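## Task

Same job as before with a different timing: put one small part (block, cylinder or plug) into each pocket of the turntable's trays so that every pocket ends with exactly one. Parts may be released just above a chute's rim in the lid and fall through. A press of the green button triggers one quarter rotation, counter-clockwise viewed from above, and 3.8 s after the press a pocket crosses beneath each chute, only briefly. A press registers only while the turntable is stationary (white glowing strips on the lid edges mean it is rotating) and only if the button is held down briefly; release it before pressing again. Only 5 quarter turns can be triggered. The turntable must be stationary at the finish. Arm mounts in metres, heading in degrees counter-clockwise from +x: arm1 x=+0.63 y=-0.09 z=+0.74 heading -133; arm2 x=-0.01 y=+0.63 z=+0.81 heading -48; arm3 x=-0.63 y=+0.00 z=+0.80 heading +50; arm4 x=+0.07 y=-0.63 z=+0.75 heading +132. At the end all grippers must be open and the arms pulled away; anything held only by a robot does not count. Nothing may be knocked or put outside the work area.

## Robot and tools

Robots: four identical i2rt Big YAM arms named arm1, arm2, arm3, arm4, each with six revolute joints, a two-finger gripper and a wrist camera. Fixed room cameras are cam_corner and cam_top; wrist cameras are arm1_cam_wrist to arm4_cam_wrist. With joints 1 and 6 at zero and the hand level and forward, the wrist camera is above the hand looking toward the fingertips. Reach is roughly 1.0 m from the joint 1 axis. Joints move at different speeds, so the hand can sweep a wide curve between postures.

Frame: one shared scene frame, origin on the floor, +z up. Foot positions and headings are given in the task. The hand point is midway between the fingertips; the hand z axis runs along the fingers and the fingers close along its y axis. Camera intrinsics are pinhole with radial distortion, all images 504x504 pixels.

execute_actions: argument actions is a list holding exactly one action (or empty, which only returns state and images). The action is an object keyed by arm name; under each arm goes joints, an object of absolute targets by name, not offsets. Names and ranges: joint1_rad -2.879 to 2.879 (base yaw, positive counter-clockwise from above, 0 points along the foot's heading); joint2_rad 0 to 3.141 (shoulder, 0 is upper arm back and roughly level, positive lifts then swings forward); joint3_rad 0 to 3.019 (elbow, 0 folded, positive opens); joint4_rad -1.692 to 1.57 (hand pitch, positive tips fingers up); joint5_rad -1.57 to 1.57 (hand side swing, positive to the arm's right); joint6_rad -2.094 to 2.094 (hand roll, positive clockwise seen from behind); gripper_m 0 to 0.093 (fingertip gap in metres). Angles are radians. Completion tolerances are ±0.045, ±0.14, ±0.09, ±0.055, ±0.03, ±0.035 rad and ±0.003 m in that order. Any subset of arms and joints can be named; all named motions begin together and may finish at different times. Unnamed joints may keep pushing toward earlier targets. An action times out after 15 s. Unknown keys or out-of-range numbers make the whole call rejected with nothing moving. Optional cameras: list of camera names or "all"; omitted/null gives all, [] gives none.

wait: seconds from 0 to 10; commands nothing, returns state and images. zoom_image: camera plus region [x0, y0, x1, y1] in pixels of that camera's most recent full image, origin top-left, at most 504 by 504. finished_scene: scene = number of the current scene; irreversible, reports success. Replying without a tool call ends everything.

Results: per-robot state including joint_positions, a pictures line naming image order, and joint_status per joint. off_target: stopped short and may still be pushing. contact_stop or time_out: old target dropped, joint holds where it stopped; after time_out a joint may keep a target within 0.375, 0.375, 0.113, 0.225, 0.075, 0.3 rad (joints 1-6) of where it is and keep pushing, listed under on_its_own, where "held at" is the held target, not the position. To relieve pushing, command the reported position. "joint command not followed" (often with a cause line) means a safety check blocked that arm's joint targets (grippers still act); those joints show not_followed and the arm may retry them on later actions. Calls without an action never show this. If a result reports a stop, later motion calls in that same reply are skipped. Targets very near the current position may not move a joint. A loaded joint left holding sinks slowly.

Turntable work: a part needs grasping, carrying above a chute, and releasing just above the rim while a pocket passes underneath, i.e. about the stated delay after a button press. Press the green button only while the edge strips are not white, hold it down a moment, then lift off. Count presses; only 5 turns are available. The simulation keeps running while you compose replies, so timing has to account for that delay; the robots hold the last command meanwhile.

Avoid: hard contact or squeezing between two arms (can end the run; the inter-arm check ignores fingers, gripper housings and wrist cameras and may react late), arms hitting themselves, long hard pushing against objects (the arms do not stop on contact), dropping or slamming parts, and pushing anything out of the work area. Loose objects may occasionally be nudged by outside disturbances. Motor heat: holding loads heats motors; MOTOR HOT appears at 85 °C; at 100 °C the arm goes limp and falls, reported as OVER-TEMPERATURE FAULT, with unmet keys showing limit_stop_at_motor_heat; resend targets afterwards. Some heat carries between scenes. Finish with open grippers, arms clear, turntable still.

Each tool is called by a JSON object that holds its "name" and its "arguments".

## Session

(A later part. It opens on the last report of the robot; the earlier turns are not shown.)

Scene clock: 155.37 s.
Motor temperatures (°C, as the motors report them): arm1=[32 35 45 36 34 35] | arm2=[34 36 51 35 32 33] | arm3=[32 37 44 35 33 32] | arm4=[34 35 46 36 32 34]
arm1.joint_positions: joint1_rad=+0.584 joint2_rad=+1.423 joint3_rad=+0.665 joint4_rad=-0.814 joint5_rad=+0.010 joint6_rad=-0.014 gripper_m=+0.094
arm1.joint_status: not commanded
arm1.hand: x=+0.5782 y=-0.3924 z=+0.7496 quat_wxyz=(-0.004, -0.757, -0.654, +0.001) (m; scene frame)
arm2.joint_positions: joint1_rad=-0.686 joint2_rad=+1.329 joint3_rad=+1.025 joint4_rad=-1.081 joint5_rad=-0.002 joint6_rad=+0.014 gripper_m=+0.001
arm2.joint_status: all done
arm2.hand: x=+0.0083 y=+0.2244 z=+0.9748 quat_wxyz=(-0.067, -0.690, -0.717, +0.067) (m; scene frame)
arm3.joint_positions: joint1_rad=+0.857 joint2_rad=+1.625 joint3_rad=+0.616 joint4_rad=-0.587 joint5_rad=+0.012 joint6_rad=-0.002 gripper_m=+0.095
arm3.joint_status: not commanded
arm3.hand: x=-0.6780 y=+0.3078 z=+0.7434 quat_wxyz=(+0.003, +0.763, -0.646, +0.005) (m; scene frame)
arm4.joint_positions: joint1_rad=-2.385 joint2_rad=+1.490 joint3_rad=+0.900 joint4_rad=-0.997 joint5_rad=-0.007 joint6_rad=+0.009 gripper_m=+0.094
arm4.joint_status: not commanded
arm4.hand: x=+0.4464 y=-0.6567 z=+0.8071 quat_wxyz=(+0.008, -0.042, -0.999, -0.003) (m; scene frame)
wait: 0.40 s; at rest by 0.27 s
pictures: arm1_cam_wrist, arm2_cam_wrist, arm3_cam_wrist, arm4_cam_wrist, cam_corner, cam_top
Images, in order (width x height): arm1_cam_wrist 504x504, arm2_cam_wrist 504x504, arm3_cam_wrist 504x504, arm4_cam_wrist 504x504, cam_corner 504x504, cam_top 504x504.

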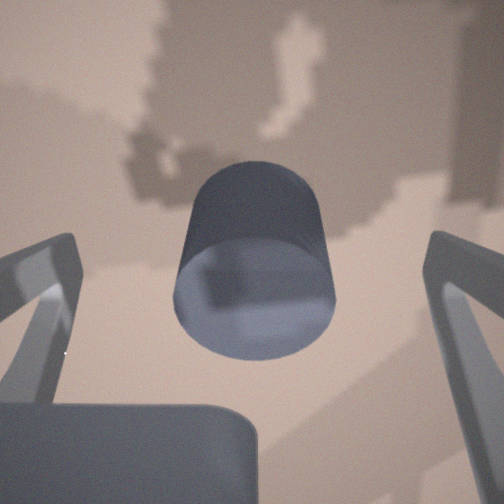

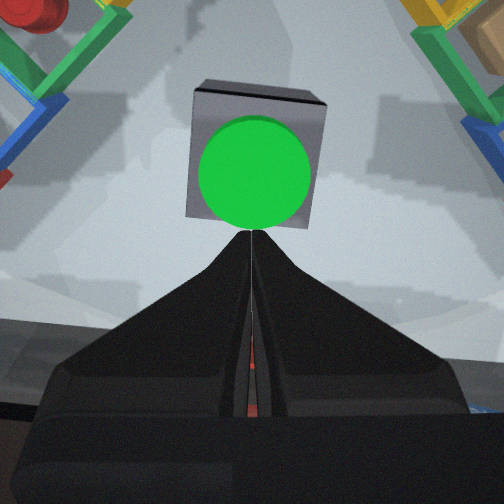

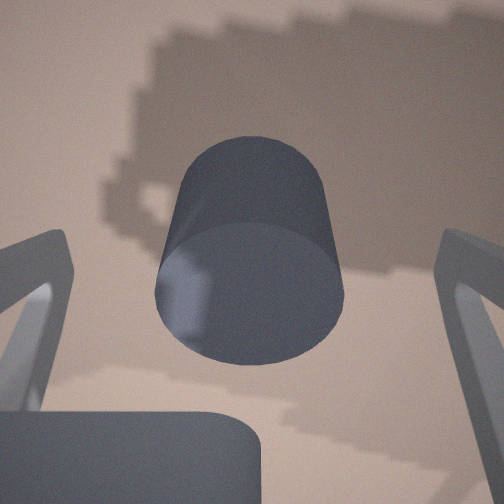

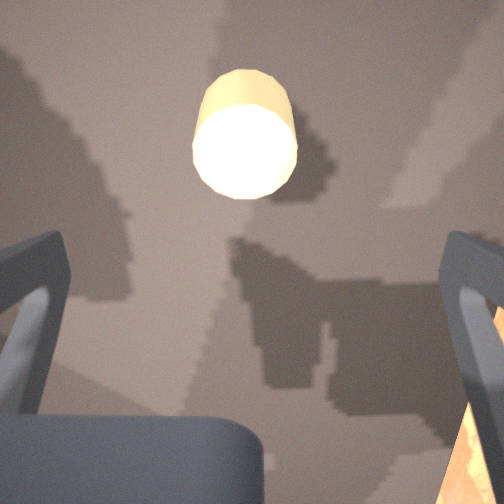

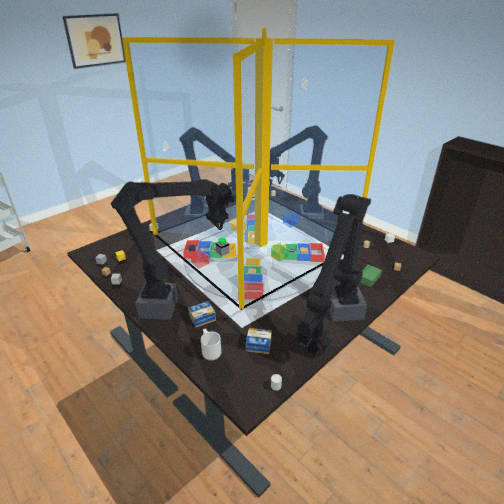

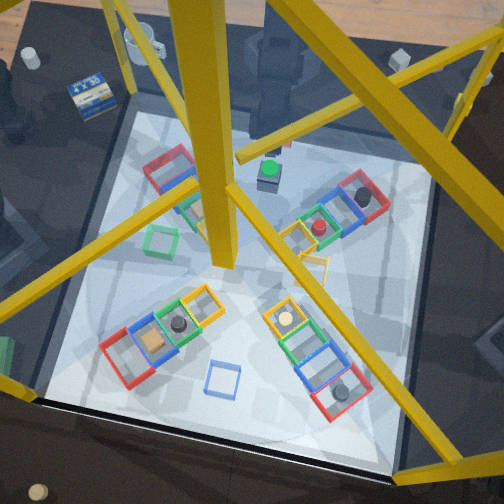

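{"name": "execute_actions", "arguments": {"actions": [{"arm1":{"joints":{"gripper_m":0.018}},"arm2":{"joints":{"joint2_rad":1.535}},"arm3":{"joints":{"gripper_m":0.018}},"arm4":{"joints":{"joint2_rad":1.615,"joint3_rad":0.85,"joint4_rad":-0.808}}}], "cameras": ["arm2_cam_wrist","arm4_cam_wrist","cam_top"]}}

{"name": "execute_actions", "arguments": {"actions": [{"arm1":{"joints":{"joint2_rad":1.15,"joint4_rad":-1.07}},"arm2":{"joints":{"joint2_rad":1.36}},"arm3":{"joints":{"joint2_rad":1.33,"joint4_rad":-0.86}},"arm4":{"joints":{"gripper_m":0.014}}}], "cameras": ["arm1_cam_wrist","arm3_cam_wrist","arm4_cam_wrist","cam_top"]}}

{"name": "wait", "arguments": {"seconds": 1.5}}

{"name": "wait", "arguments": {"seconds": 0.4}}

Scene clock: 169.27 s.
Motor temperatures (°C, as the motors report them): arm1=[32 35 45 36 34 35] | arm2=[34 36 51 35 32 33] | arm3=[32 37 43 35 33 32] | arm4=[34 36 46 36 32 34]
arm1.joint_positions: joint1_rad=+0.584 joint2_rad=+1.423 joint3_rad=+0.665 joint4_rad=-0.814 joint5_rad=+0.011 joint6_rad=-0.014 gripper_m=+0.036
arm1.joint_status: gripper_m off_target (ended at +0.036, target +0.018)
arm1.hand: x=+0.5782 y=-0.3924 z=+0.7496 quat_wxyz=(-0.004, -0.757, -0.654, +0.001) (m; scene frame)
arm2.joint_positions: joint1_rad=-0.686 joint2_rad=+1.506 joint3_rad=+1.044 joint4_rad=-1.078 joint5_rad=-0.002 joint6_rad=+0.014 gripper_m=+0.001
arm2.joint_status: all done
arm2.hand: x=+0.0082 y=+0.2167 z=+0.9129 quat_wxyz=(-0.011, -0.694, -0.720, +0.014) (m; scene frame)
arm3.joint_positions: joint1_rad=+0.857 joint2_rad=+1.625 joint3_rad=+0.616 joint4_rad=-0.586 joint5_rad=+0.011 joint6_rad=-0.002 gripper_m=+0.036
arm3.joint_status: gripper_m off_target (ended at +0.036, target +0.018)
arm3.hand: x=-0.6782 y=+0.3080 z=+0.7434 quat_wxyz=(+0.004, +0.763, -0.646, +0.004) (m; scene frame)
arm4.joint_positions: joint1_rad=-2.385 joint2_rad=+1.627 joint3_rad=+0.850 joint4_rad=-0.819 joint5_rad=-0.007 joint6_rad=+0.009 gripper_m=+0.094
arm4.joint_status: all done
arm4.hand: x=+0.4512 y=-0.6571 z=+0.7432 quat_wxyz=(+0.012, -0.042, -0.999, -0.003) (m; scene frame)
pictures: arm2_cam_wrist, arm4_cam_wrist, cam_top
Images, in order (width x height): arm2_cam_wrist 504x504, arm4_cam_wrist 504x504, cam_top 504x504.

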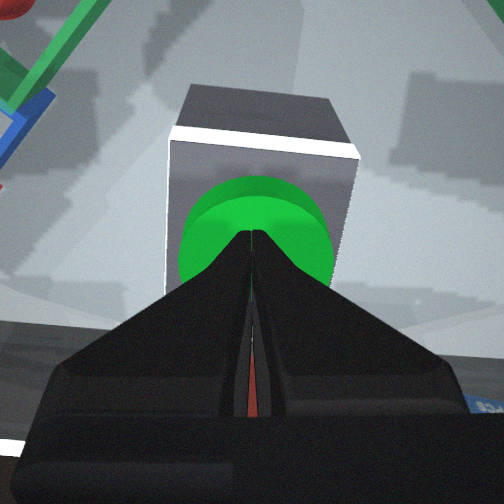

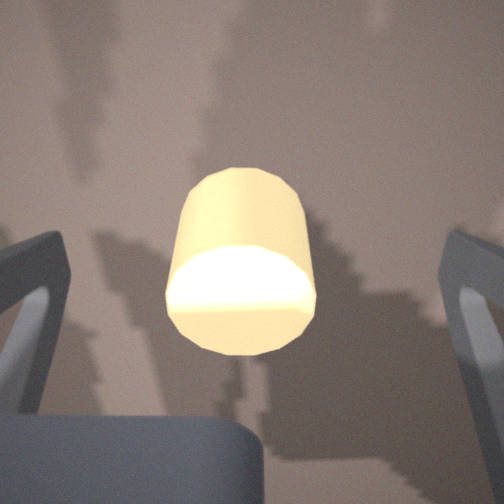

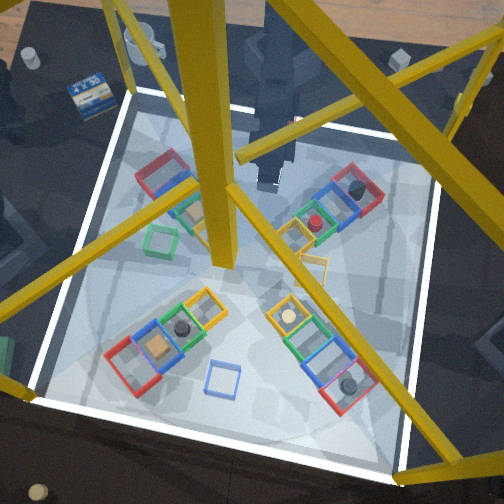

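Scene clock: 170.37 s.
Motor temperatures (°C, as the motors report them): arm1=[32 35 45 36 34 35] | arm2=[34 36 51 35 32 33] | arm3=[32 37 43 35 33 32] | arm4=[34 36 46 36 32 34]
arm1.joint_positions: joint1_rad=+0.584 joint2_rad=+1.138 joint3_rad=+0.665 joint4_rad=-1.054 joint5_rad=+0.011 joint6_rad=-0.014 gripper_m=+0.036
arm1.joint_status: all done
arm1.hand: x=+0.5827 y=-0.3571 z=+0.8260 quat_wxyz=(-0.018, -0.757, -0.653, +0.019) (m; scene frame)
arm2.joint_positions: joint1_rad=-0.686 joint2_rad=+1.348 joint3_rad=+1.035 joint4_rad=-1.078 joint5_rad=-0.002 joint6_rad=+0.014 gripper_m=+0.001
arm2.joint_status: all done
arm2.hand: x=+0.0085 y=+0.2197 z=+0.9713 quat_wxyz=(-0.065, -0.691, -0.717, +0.065) (m; scene frame)
arm3.joint_positions: joint1_rad=+0.857 joint2_rad=+1.327 joint3_rad=+0.616 joint4_rad=-0.845 joint5_rad=+0.011 joint6_rad=-0.002 gripper_m=+0.036
arm3.joint_status: all done
arm3.hand: x=-0.6742 y=+0.2890 z=+0.8264 quat_wxyz=(-0.009, +0.763, -0.647, -0.010) (m; scene frame)
arm4.joint_positions: joint1_rad=-2.385 joint2_rad=+1.627 joint3_rad=+0.850 joint4_rad=-0.819 joint5_rad=-0.007 joint6_rad=+0.009 gripper_m=+0.031
arm4.joint_status: gripper_m off_target (ended at +0.031, target +0.014)
arm4.hand: x=+0.4512 y=-0.6571 z=+0.7432 quat_wxyz=(+0.012, -0.042, -0.999, -0.003) (m; scene frame)
pictures: arm1_cam_wrist, arm3_cam_wrist, arm4_cam_wrist, cam_top
Images, in order (width x height): arm1_cam_wrist 504x504, arm3_cam_wrist 504x504, arm4_cam_wrist 504x504, cam_top 504x504.

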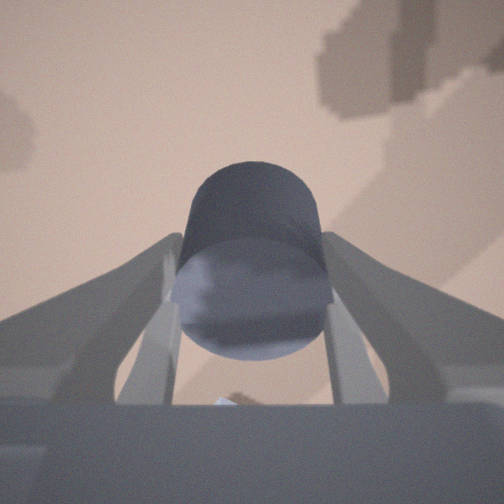

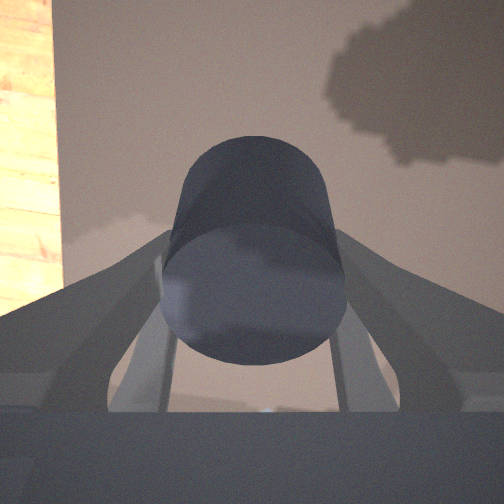

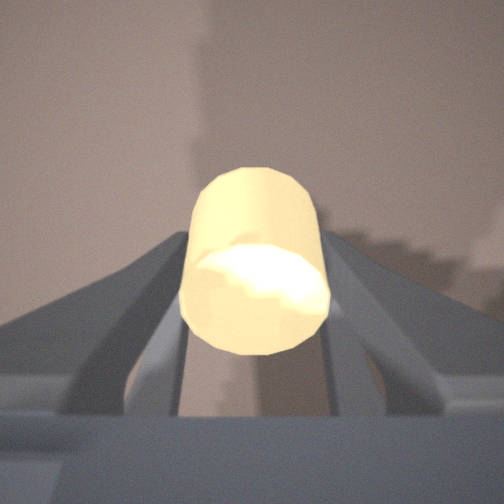

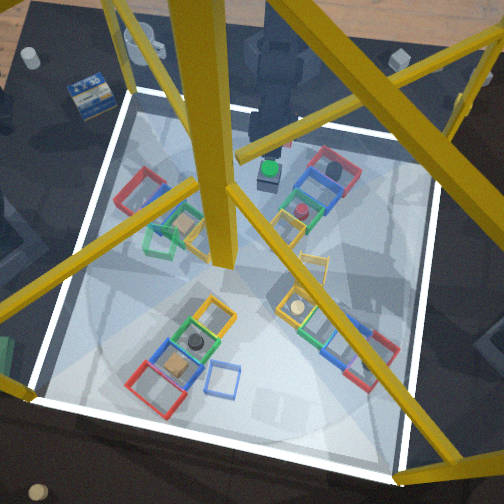

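Scene clock: 171.87 s.
Motor temperatures (°C, as the motors report them): arm1=[32 35 45 36 34 35] | arm2=[34 36 51 35 32 33] | arm3=[32 37 43 35 33 32] | arm4=[34 36 46 36 32 34]
arm1.joint_positions: joint1_rad=+0.584 joint2_rad=+1.138 joint3_rad=+0.665 joint4_rad=-1.054 joint5_rad=+0.011 joint6_rad=-0.014 gripper_m=+0.036
arm1.joint_status: all done
arm1.hand: x=+0.5827 y=-0.3571 z=+0.8260 quat_wxyz=(-0.018, -0.757, -0.653, +0.019) (m; scene frame)
arm2.joint_positions: joint1_rad=-0.686 joint2_rad=+1.348 joint3_rad=+1.035 joint4_rad=-1.078 joint5_rad=-0.002 joint6_rad=+0.014 gripper_m=+0.001
arm2.joint_status: all done
arm2.hand: x=+0.0085 y=+0.2197 z=+0.9713 quat_wxyz=(-0.065, -0.691, -0.717, +0.065) (m; scene frame)
arm3.joint_positions: joint1_rad=+0.857 joint2_rad=+1.327 joint3_rad=+0.616 joint4_rad=-0.845 joint5_rad=+0.011 joint6_rad=-0.002 gripper_m=+0.036
arm3.joint_status: all done
arm3.hand: x=-0.6742 y=+0.2890 z=+0.8264 quat_wxyz=(-0.009, +0.763, -0.647, -0.010) (m; scene frame)
arm4.joint_positions: joint1_rad=-2.385 joint2_rad=+1.627 joint3_rad=+0.850 joint4_rad=-0.819 joint5_rad=-0.007 joint6_rad=+0.009 gripper_m=+0.031
arm4.joint_status: gripper_m off_target (ended at +0.031, target +0.014)
arm4.hand: x=+0.4512 y=-0.6571 z=+0.7432 quat_wxyz=(+0.012, -0.042, -0.999, -0.003) (m; scene frame)
wait: 1.50 s; at rest by 0.27 s
pictures: arm1_cam_wrist, arm2_cam_wrist, arm3_cam_wrist, arm4_cam_wrist, cam_corner, cam_top
Images, in order (width x height): arm1_cam_wrist 504x504, arm2_cam_wrist 504x504, arm3_cam_wrist 504x504, arm4_cam_wrist 504x504, cam_corner 504x504, cam_top 504x504.

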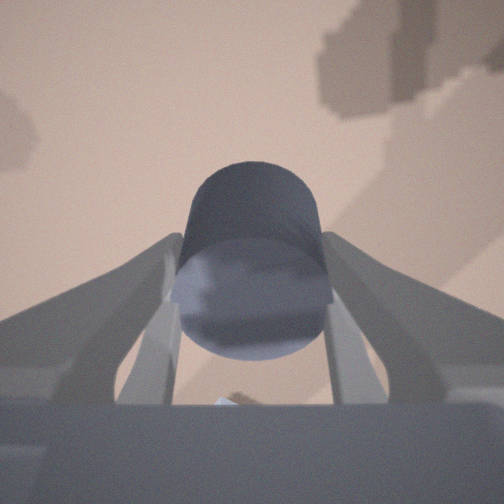

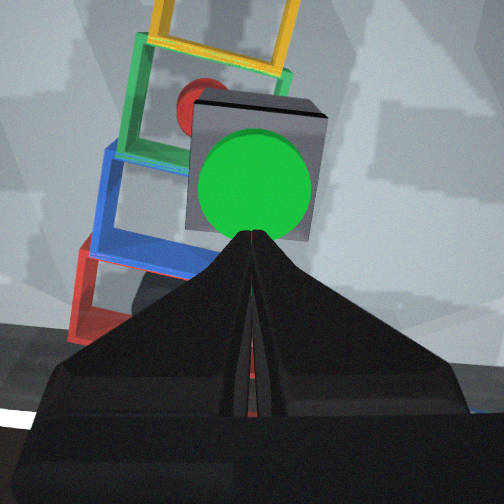

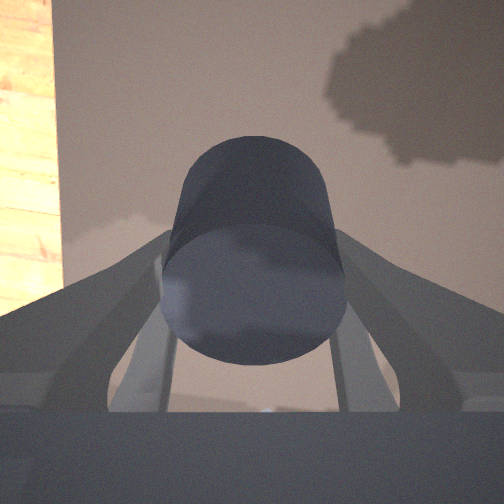

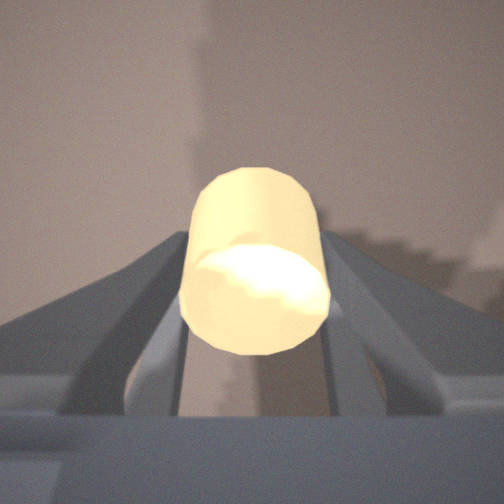

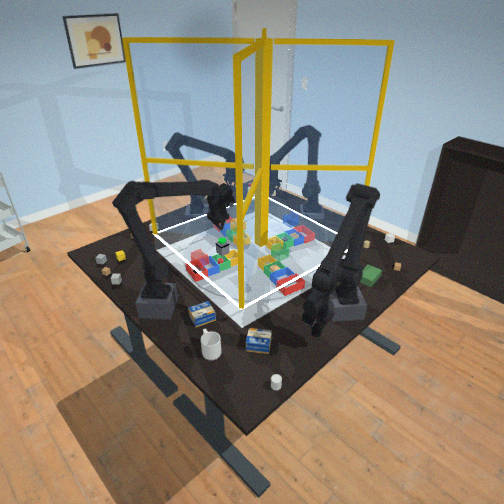

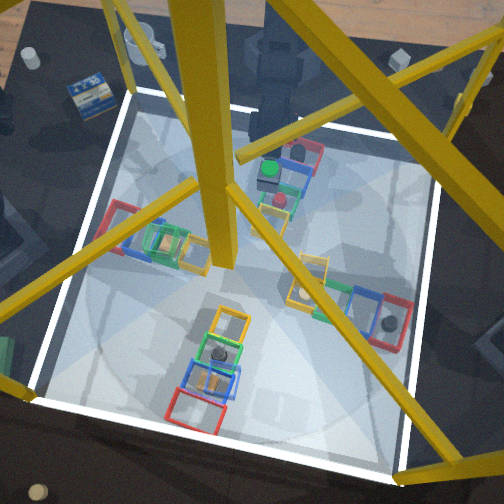

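Scene clock: 172.27 s.
Motor temperatures (°C, as the motors report them): arm1=[32 35 45 36 34 35] | arm2=[34 36 51 35 32 33] | arm3=[32 37 43 35 33 32] | arm4=[34 36 46 36 32 34]
arm1.joint_positions: joint1_rad=+0.584 joint2_rad=+1.138 joint3_rad=+0.665 joint4_rad=-1.054 joint5_rad=+0.011 joint6_rad=-0.014 gripper_m=+0.036
arm1.joint_status: all done
arm1.hand: x=+0.5827 y=-0.3571 z=+0.8260 quat_wxyz=(-0.018, -0.757, -0.653, +0.019) (m; scene frame)
arm2.joint_positions: joint1_rad=-0.686 joint2_rad=+1.348 joint3_rad=+1.035 joint4_rad=-1.078 joint5_rad=-0.002 joint6_rad=+0.014 gripper_m=+0.001
arm2.joint_status: all done
arm2.hand: x=+0.0085 y=+0.2197 z=+0.9713 quat_wxyz=(-0.065, -0.691, -0.717, +0.065) (m; scene frame)
arm3.joint_positions: joint1_rad=+0.857 joint2_rad=+1.327 joint3_rad=+0.616 joint4_rad=-0.845 joint5_rad=+0.011 joint6_rad=-0.002 gripper_m=+0.036
arm3.joint_status: all done
arm3.hand: x=-0.6742 y=+0.2890 z=+0.8264 quat_wxyz=(-0.009, +0.763, -0.647, -0.010) (m; scene frame)
arm4.joint_positions: joint1_rad=-2.385 joint2_rad=+1.627 joint3_rad=+0.850 joint4_rad=-0.819 joint5_rad=-0.007 joint6_rad=+0.009 gripper_m=+0.031
arm4.joint_status: gripper_m off_target (ended at +0.031, target +0.014)
arm4.hand: x=+0.4512 y=-0.6571 z=+0.7432 quat_wxyz=(+0.012, -0.042, -0.999, -0.003) (m; scene frame)
wait: 0.40 s; at rest by 0.27 s
pictures: arm1_cam_wrist, arm2_cam_wrist, arm3_cam_wrist, arm4_cam_wrist, cam_corner, cam_top
Images, in order (width x height): arm1_cam_wrist 504x504, arm2_cam_wrist 504x504, arm3_cam_wrist 504x504, arm4_cam_wrist 504x504, cam_corner 504x504, cam_top 504x504.

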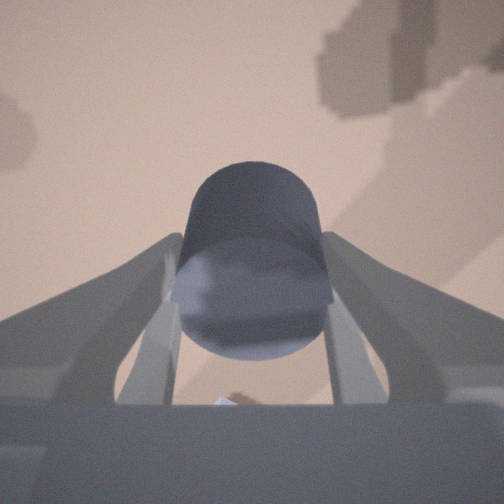

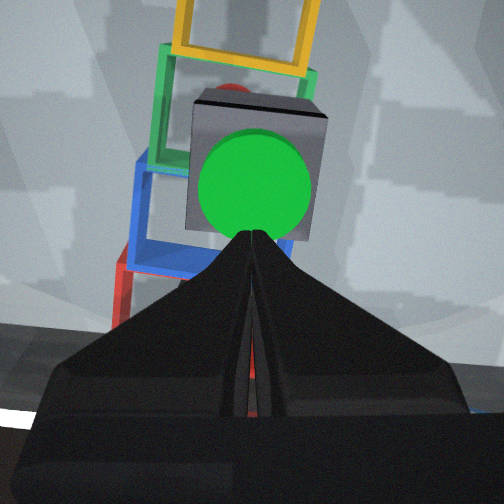

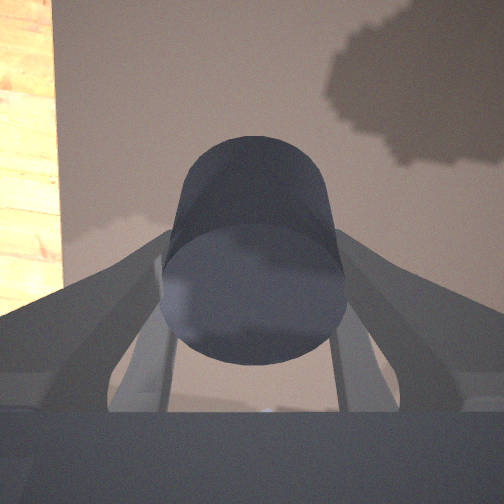

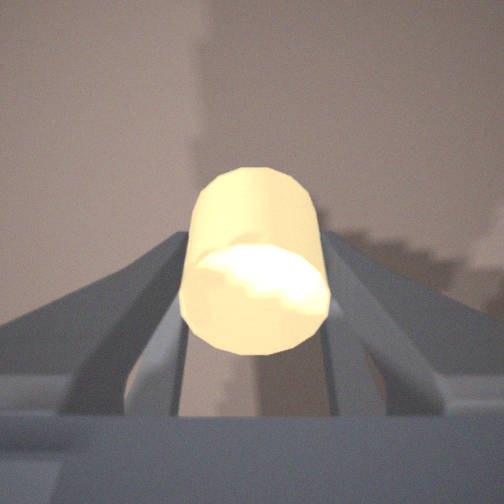

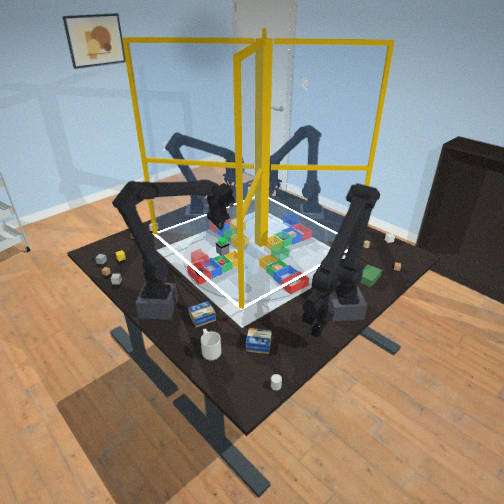

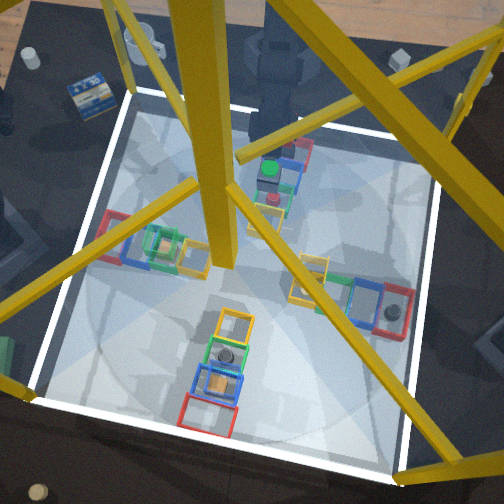

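{"name": "execute_actions", "arguments": {"actions": [{"arm1":{"joints":{"joint2_rad":0.93,"joint3_rad":1.03,"joint4_rad":-1.65}},"arm3":{"joints":{"joint1_rad":0.6,"joint2_rad":0.93,"joint3_rad":1.03,"joint4_rad":-1.65}},"arm4":{"joints":{"joint2_rad":0.93,"joint3_rad":1.03,"joint4_rad":-1.65}}}], "cameras": []}}

{"name": "execute_actions", "arguments": {"actions": [{"arm1":{"joints":{"joint1_rad":-1.016}},"arm3":{"joints":{"joint1_rad":-0.787}},"arm4":{"joints":{"joint1_rad":-0.47}}}], "cameras": []}}

{"name": "execute_actions", "arguments": {"actions": [{"arm1":{"joints":{"joint2_rad":1.6,"joint3_rad":1.49,"joint4_rad":-1.27}},"arm3":{"joints":{"joint2_rad":1.345,"joint3_rad":1.04,"joint4_rad":-1.04}},"arm4":{"joints":{"joint2_rad":1.36,"joint3_rad":1.18,"joint4_rad":-1.33}}}]}}

Scene clock: 220.47 s.
Motor temperatures (°C, as the motors report them): arm1=[32 34 46 36 34 35] | arm2=[34 36 51 35 32 33] | arm3=[32 37 44 35 33 32] | arm4=[34 36 45 36 32 34]
arm1.joint_positions: joint1_rad=+0.584 joint2_rad=+0.918 joint3_rad=+1.003 joint4_rad=-1.635 joint5_rad=+0.011 joint6_rad=-0.014 gripper_m=+0.036
arm1.joint_status: all done
arm1.hand: x=+0.5873 y=-0.3118 z=+1.0017 quat_wxyz=(-0.011, -0.757, -0.653, +0.010) (m; scene frame)
arm2.joint_positions: joint1_rad=-0.686 joint2_rad=+1.348 joint3_rad=+1.035 joint4_rad=-1.078 joint5_rad=-0.002 joint6_rad=+0.014 gripper_m=+0.001
arm2.joint_status: not commanded
arm2.hand: x=+0.0085 y=+0.2197 z=+0.9713 quat_wxyz=(-0.065, -0.691, -0.717, +0.065) (m; scene frame)
arm3.joint_positions: joint1_rad=+0.599 joint2_rad=+0.925 joint3_rad=+1.006 joint4_rad=-1.635 joint5_rad=+0.012 joint6_rad=-0.002 gripper_m=+0.036
arm3.joint_status: all done
arm3.hand: x=-0.6018 y=+0.2322 z=+1.0646 quat_wxyz=(-0.009, +0.673, -0.740, -0.009) (m; scene frame)
arm4.joint_positions: joint1_rad=-2.385 joint2_rad=+0.922 joint3_rad=+0.998 joint4_rad=-1.640 joint5_rad=-0.007 joint6_rad=+0.009 gripper_m=+0.031
arm4.joint_status: all done
arm4.hand: x=+0.3040 y=-0.6458 z=+1.0084 quat_wxyz=(-0.003, -0.042, -0.999, -0.003) (m; scene frame)
pictures: none
No camera images: the call's "cameras" was empty. Leave "cameras" out to get every camera's image.

Scene clock: 222.40 s.
Motor temperatures (°C, as the motors report them): arm1=[32 34 46 36 34 35] | arm2=[34 36 51 35 32 33] | arm3=[32 37 44 35 33 32] | arm4=[34 36 46 36 32 34]
arm1.joint_positions: joint1_rad=-1.013 joint2_rad=+0.921 joint3_rad=+1.003 joint4_rad=-1.635 joint5_rad=+0.011 joint6_rad=-0.014 gripper_m=+0.036
arm1.joint_status: all done
arm1.hand: x=+0.3989 y=-0.0385 z=+0.9955 quat_wxyz=(+0.002, -0.996, +0.086, +0.001) (m; scene frame)
arm2.joint_positions: joint1_rad=-0.686 joint2_rad=+1.348 joint3_rad=+1.035 joint4_rad=-1.078 joint5_rad=-0.002 joint6_rad=+0.014 gripper_m=+0.001
arm2.joint_status: not commanded
arm2.hand: x=+0.0085 y=+0.2197 z=+0.9713 quat_wxyz=(-0.065, -0.691, -0.717, +0.065) (m; scene frame)
arm3.joint_positions: joint1_rad=-0.783 joint2_rad=+0.925 joint3_rad=+1.006 joint4_rad=-1.635 joint5_rad=+0.013 joint6_rad=-0.002 gripper_m=+0.036
arm3.joint_status: all done
arm3.hand: x=-0.3946 y=+0.0194 z=+1.0597 quat_wxyz=(-0.002, +0.047, -0.999, +0.000) (m; scene frame)
arm4.joint_positions: joint1_rad=-0.478 joint2_rad=+0.931 joint3_rad=+0.999 joint4_rad=-1.653 joint5_rad=-0.008 joint6_rad=+0.024 gripper_m=+0.031
arm4.joint_status: all done
arm4.hand: x=+0.0153 y=-0.4098 z=+1.0065 quat_wxyz=(+0.008, +0.786, -0.618, +0.004) (m; scene frame)
pictures: none
No camera images: the call's "cameras" was empty. Leave "cameras" out to get every camera's image.

Scene clock: 223.80 s.
Motor temperatures (°C, as the motors report them): arm1=[32 35 47 36 34 35] | arm2=[34 36 51 35 32 33] | arm3=[32 37 45 35 33 32] | arm4=[34 36 46 36 32 34]
arm1.joint_positions: joint1_rad=-1.013 joint2_rad=+1.610 joint3_rad=+1.443 joint4_rad=-1.282 joint5_rad=+0.011 joint6_rad=-0.014 gripper_m=+0.036
arm1.joint_status: all done
arm1.hand: x=+0.1255 y=+0.0125 z=+0.9314 quat_wxyz=(+0.007, -0.995, +0.086, +0.053) (m; scene frame)
arm2.joint_positions: joint1_rad=-0.686 joint2_rad=+1.348 joint3_rad=+1.035 joint4_rad=-1.078 joint5_rad=-0.002 joint6_rad=+0.014 gripper_m=+0.001
arm2.joint_status: not commanded
arm2.hand: x=+0.0085 y=+0.2197 z=+0.9713 quat_wxyz=(-0.065, -0.691, -0.717, +0.065) (m; scene frame)
arm3.joint_positions: joint1_rad=-0.783 joint2_rad=+1.361 joint3_rad=+1.006 joint4_rad=-1.060 joint5_rad=+0.013 joint6_rad=-0.002 gripper_m=+0.036
arm3.joint_status: all done
arm3.hand: x=-0.2240 y=+0.0367 z=+0.9383 quat_wxyz=(-0.072, +0.046, -0.996, -0.003) (m; scene frame)
arm4.joint_positions: joint1_rad=-0.478 joint2_rad=+1.381 joint3_rad=+1.146 joint4_rad=-1.339 joint5_rad=-0.008 joint6_rad=+0.024 gripper_m=+0.031
arm4.joint_status: all done
arm4.hand: x=-0.0261 y=-0.2553 z=+0.9317 quat_wxyz=(+0.005, +0.786, -0.618, +0.000) (m; scene frame)
pictures: arm1_cam_wrist, arm2_cam_wrist, arm3_cam_wrist, arm4_cam_wrist, cam_corner, cam_top
Images, in order (width x height): arm1_cam_wrist 504x504, arm2_cam_wrist 504x504, arm3_cam_wrist 504x504, arm4_cam_wrist 504x504, cam_corner 504x504, cam_top 504x504.

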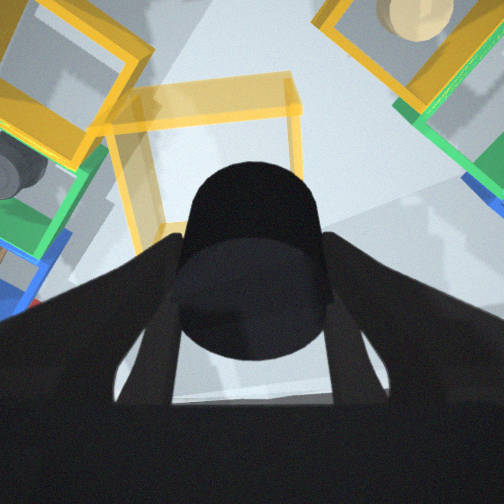

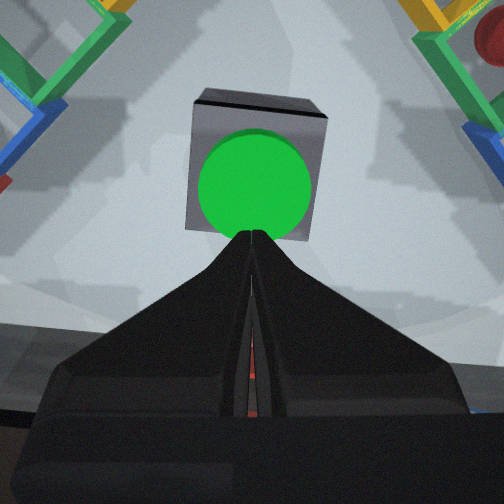

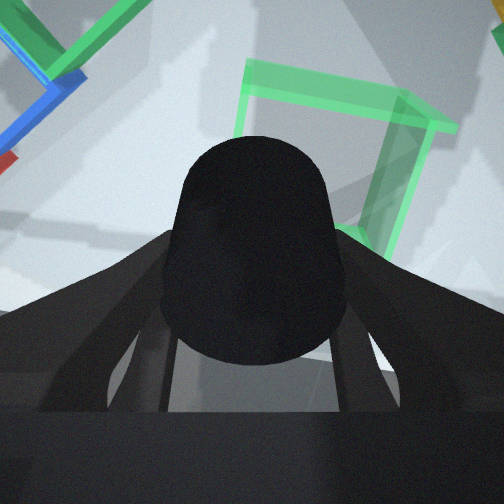

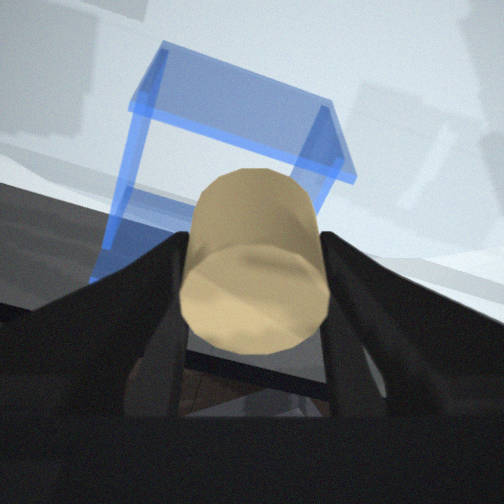

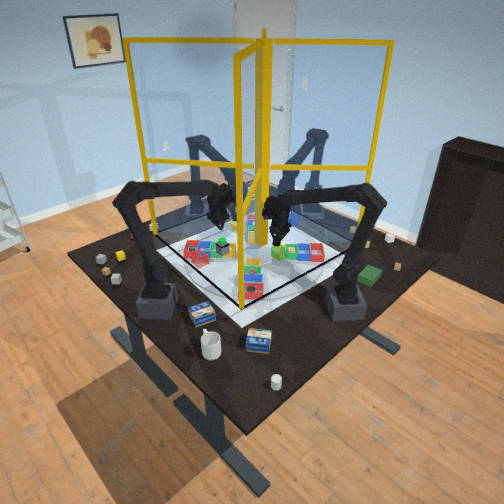

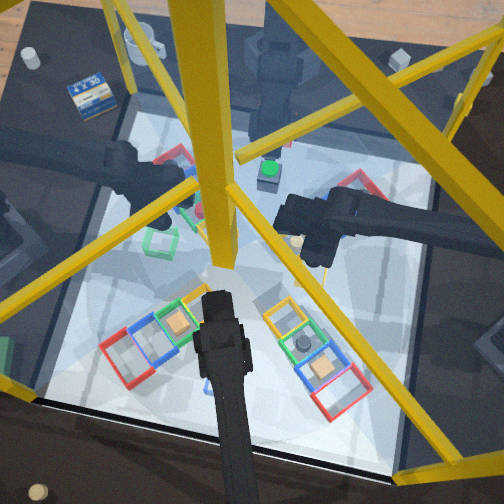

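{"name": "execute_actions", "arguments": {"actions": []}}

Scene clock: 248.30 s.
Motor temperatures (°C, as the motors report them): arm1=[32 36 50 36 34 35] | arm2=[34 36 51 35 32 33] | arm3=[32 38 46 35 33 32] | arm4=[34 36 49 36 32 34]
arm1.joint_positions: joint1_rad=-1.013 joint2_rad=+1.610 joint3_rad=+1.443 joint4_rad=-1.282 joint5_rad=+0.011 joint6_rad=-0.014 gripper_m=+0.036
arm1.joint_status: all done
arm1.hand: x=+0.1255 y=+0.0125 z=+0.9314 quat_wxyz=(+0.007, -0.995, +0.086, +0.053) (m; scene frame)
arm2.joint_positions: joint1_rad=-0.686 joint2_rad=+1.348 joint3_rad=+1.035 joint4_rad=-1.078 joint5_rad=-0.002 joint6_rad=+0.014 gripper_m=+0.001
arm2.joint_status: not commanded
arm2.hand: x=+0.0085 y=+0.2197 z=+0.9713 quat_wxyz=(-0.065, -0.691, -0.717, +0.065) (m; scene frame)
arm3.joint_positions: joint1_rad=-0.783 joint2_rad=+1.361 joint3_rad=+1.006 joint4_rad=-1.060 joint5_rad=+0.013 joint6_rad=-0.002 gripper_m=+0.036
arm3.joint_status: all done
arm3.hand: x=-0.2240 y=+0.0367 z=+0.9383 quat_wxyz=(-0.072, +0.046, -0.996, -0.003) (m; scene frame)
arm4.joint_positions: joint1_rad=-0.478 joint2_rad=+1.381 joint3_rad=+1.146 joint4_rad=-1.339 joint5_rad=-0.008 joint6_rad=+0.024 gripper_m=+0.031
arm4.joint_status: all done
arm4.hand: x=-0.0261 y=-0.2553 z=+0.9317 quat_wxyz=(+0.005, +0.786, -0.618, +0.000) (m; scene frame)
pictures: arm1_cam_wrist, arm2_cam_wrist, arm3_cam_wrist, arm4_cam_wrist, cam_corner, cam_top
Images, in order (width x height): arm1_cam_wrist 504x504, arm2_cam_wrist 504x504, arm3_cam_wrist 504x504, arm4_cam_wrist 504x504, cam_corner 504x504, cam_top 504x504.

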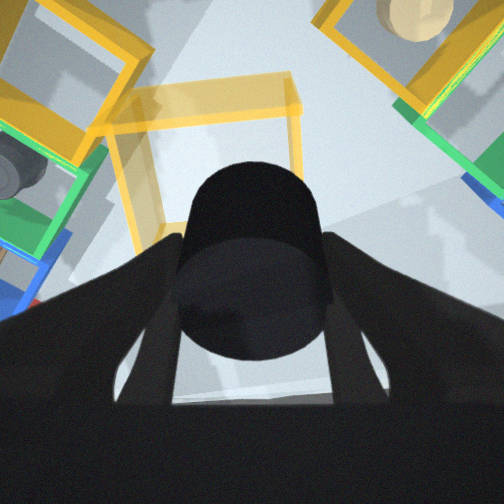

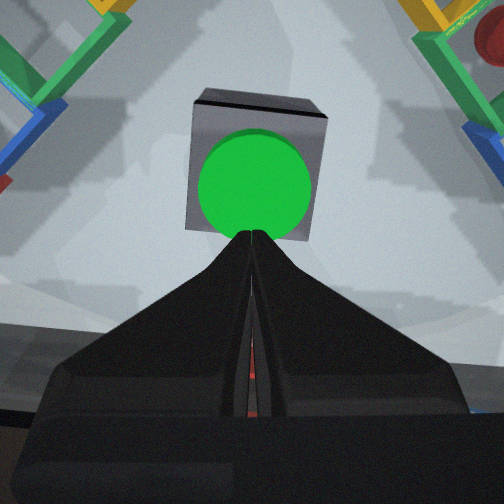

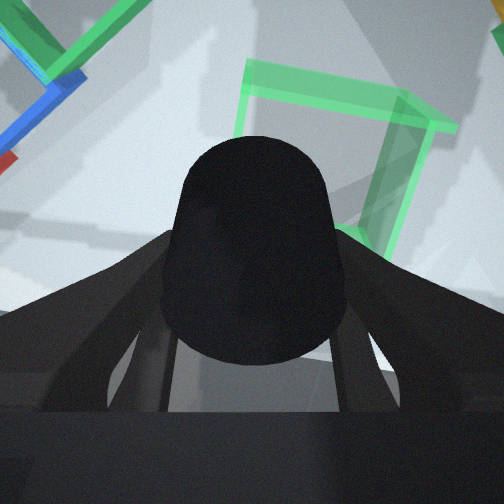

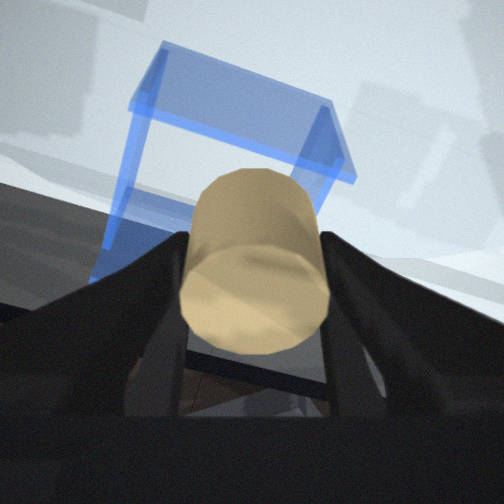

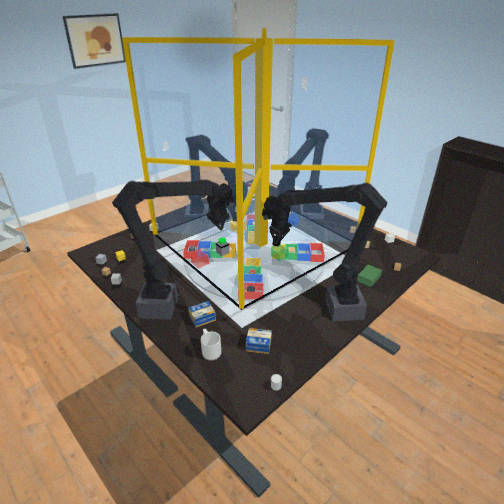

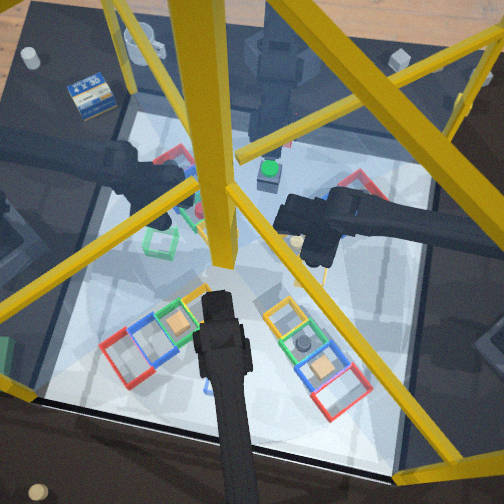

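{"name": "execute_actions", "arguments": {"actions": [{"arm1":{"joints":{"joint1_rad":-0.985}},"arm3":{"joints":{"joint1_rad":-0.84}},"arm4":{"joints":{"joint1_rad":-0.44,"joint4_rad":-1.38}}}], "cameras": ["arm1_cam_wrist","arm3_cam_wrist","arm4_cam_wrist"]}}

Scene clock: 279.73 s.
Motor temperatures (°C, as the motors report them): arm1=[32 37 52 36 34 35] | arm2=[34 36 51 35 32 33] | arm3=[32 38 47 35 33 32] | arm4=[34 37 50 36 32 34]
arm1.joint_positions: joint1_rad=-0.988 joint2_rad=+1.610 joint3_rad=+1.443 joint4_rad=-1.282 joint5_rad=+0.011 joint6_rad=-0.014 gripper_m=+0.036
arm1.joint_status: all done
arm1.hand: x=+0.1232 y=+0.0001 z=+0.9315 quat_wxyz=(+0.006, -0.996, +0.074, +0.053) (m; scene frame)
arm2.joint_positions: joint1_rad=-0.686 joint2_rad=+1.348 joint3_rad=+1.035 joint4_rad=-1.078 joint5_rad=-0.002 joint6_rad=+0.014 gripper_m=+0.001
arm2.joint_status: not commanded
arm2.hand: x=+0.0085 y=+0.2197 z=+0.9713 quat_wxyz=(-0.065, -0.691, -0.717, +0.065) (m; scene frame)
arm3.joint_positions: joint1_rad=-0.840 joint2_rad=+1.361 joint3_rad=+1.006 joint4_rad=-1.060 joint5_rad=+0.012 joint6_rad=-0.002 gripper_m=+0.036
arm3.joint_status: all done
arm3.hand: x=-0.2227 y=+0.0138 z=+0.9380 quat_wxyz=(-0.072, +0.018, -0.997, -0.001) (m; scene frame)
arm4.joint_positions: joint1_rad=-0.449 joint2_rad=+1.381 joint3_rad=+1.146 joint4_rad=-1.370 joint5_rad=-0.008 joint6_rad=+0.024 gripper_m=+0.031
arm4.joint_status: all done
arm4.hand: x=-0.0348 y=-0.2656 z=+0.9319 quat_wxyz=(+0.014, +0.795, -0.607, +0.012) (m; scene frame)
pictures: arm1_cam_wrist, arm3_cam_wrist, arm4_cam_wrist
Images, in order (width x height): arm1_cam_wrist 504x504, arm3_cam_wrist 504x504, arm4_cam_wrist 504x504.

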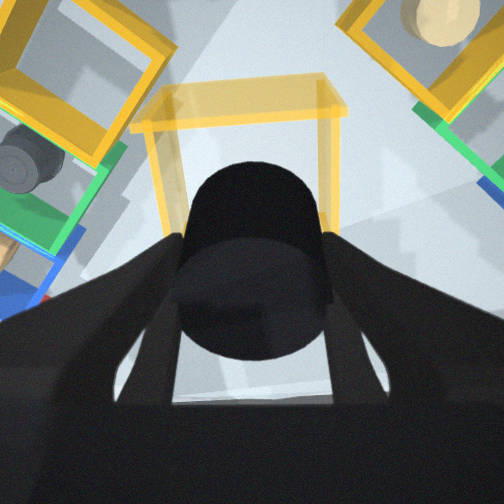

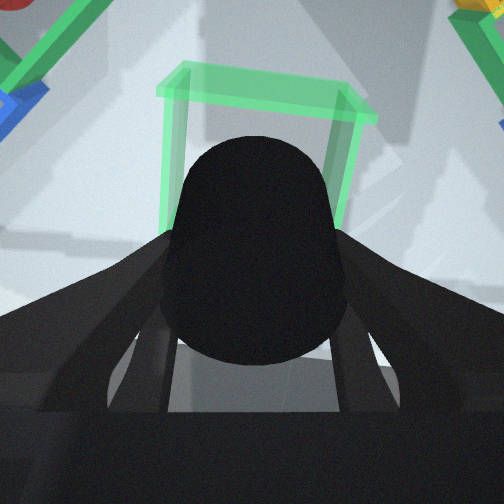

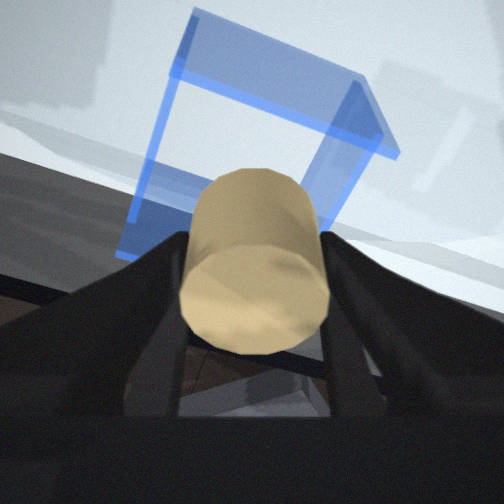

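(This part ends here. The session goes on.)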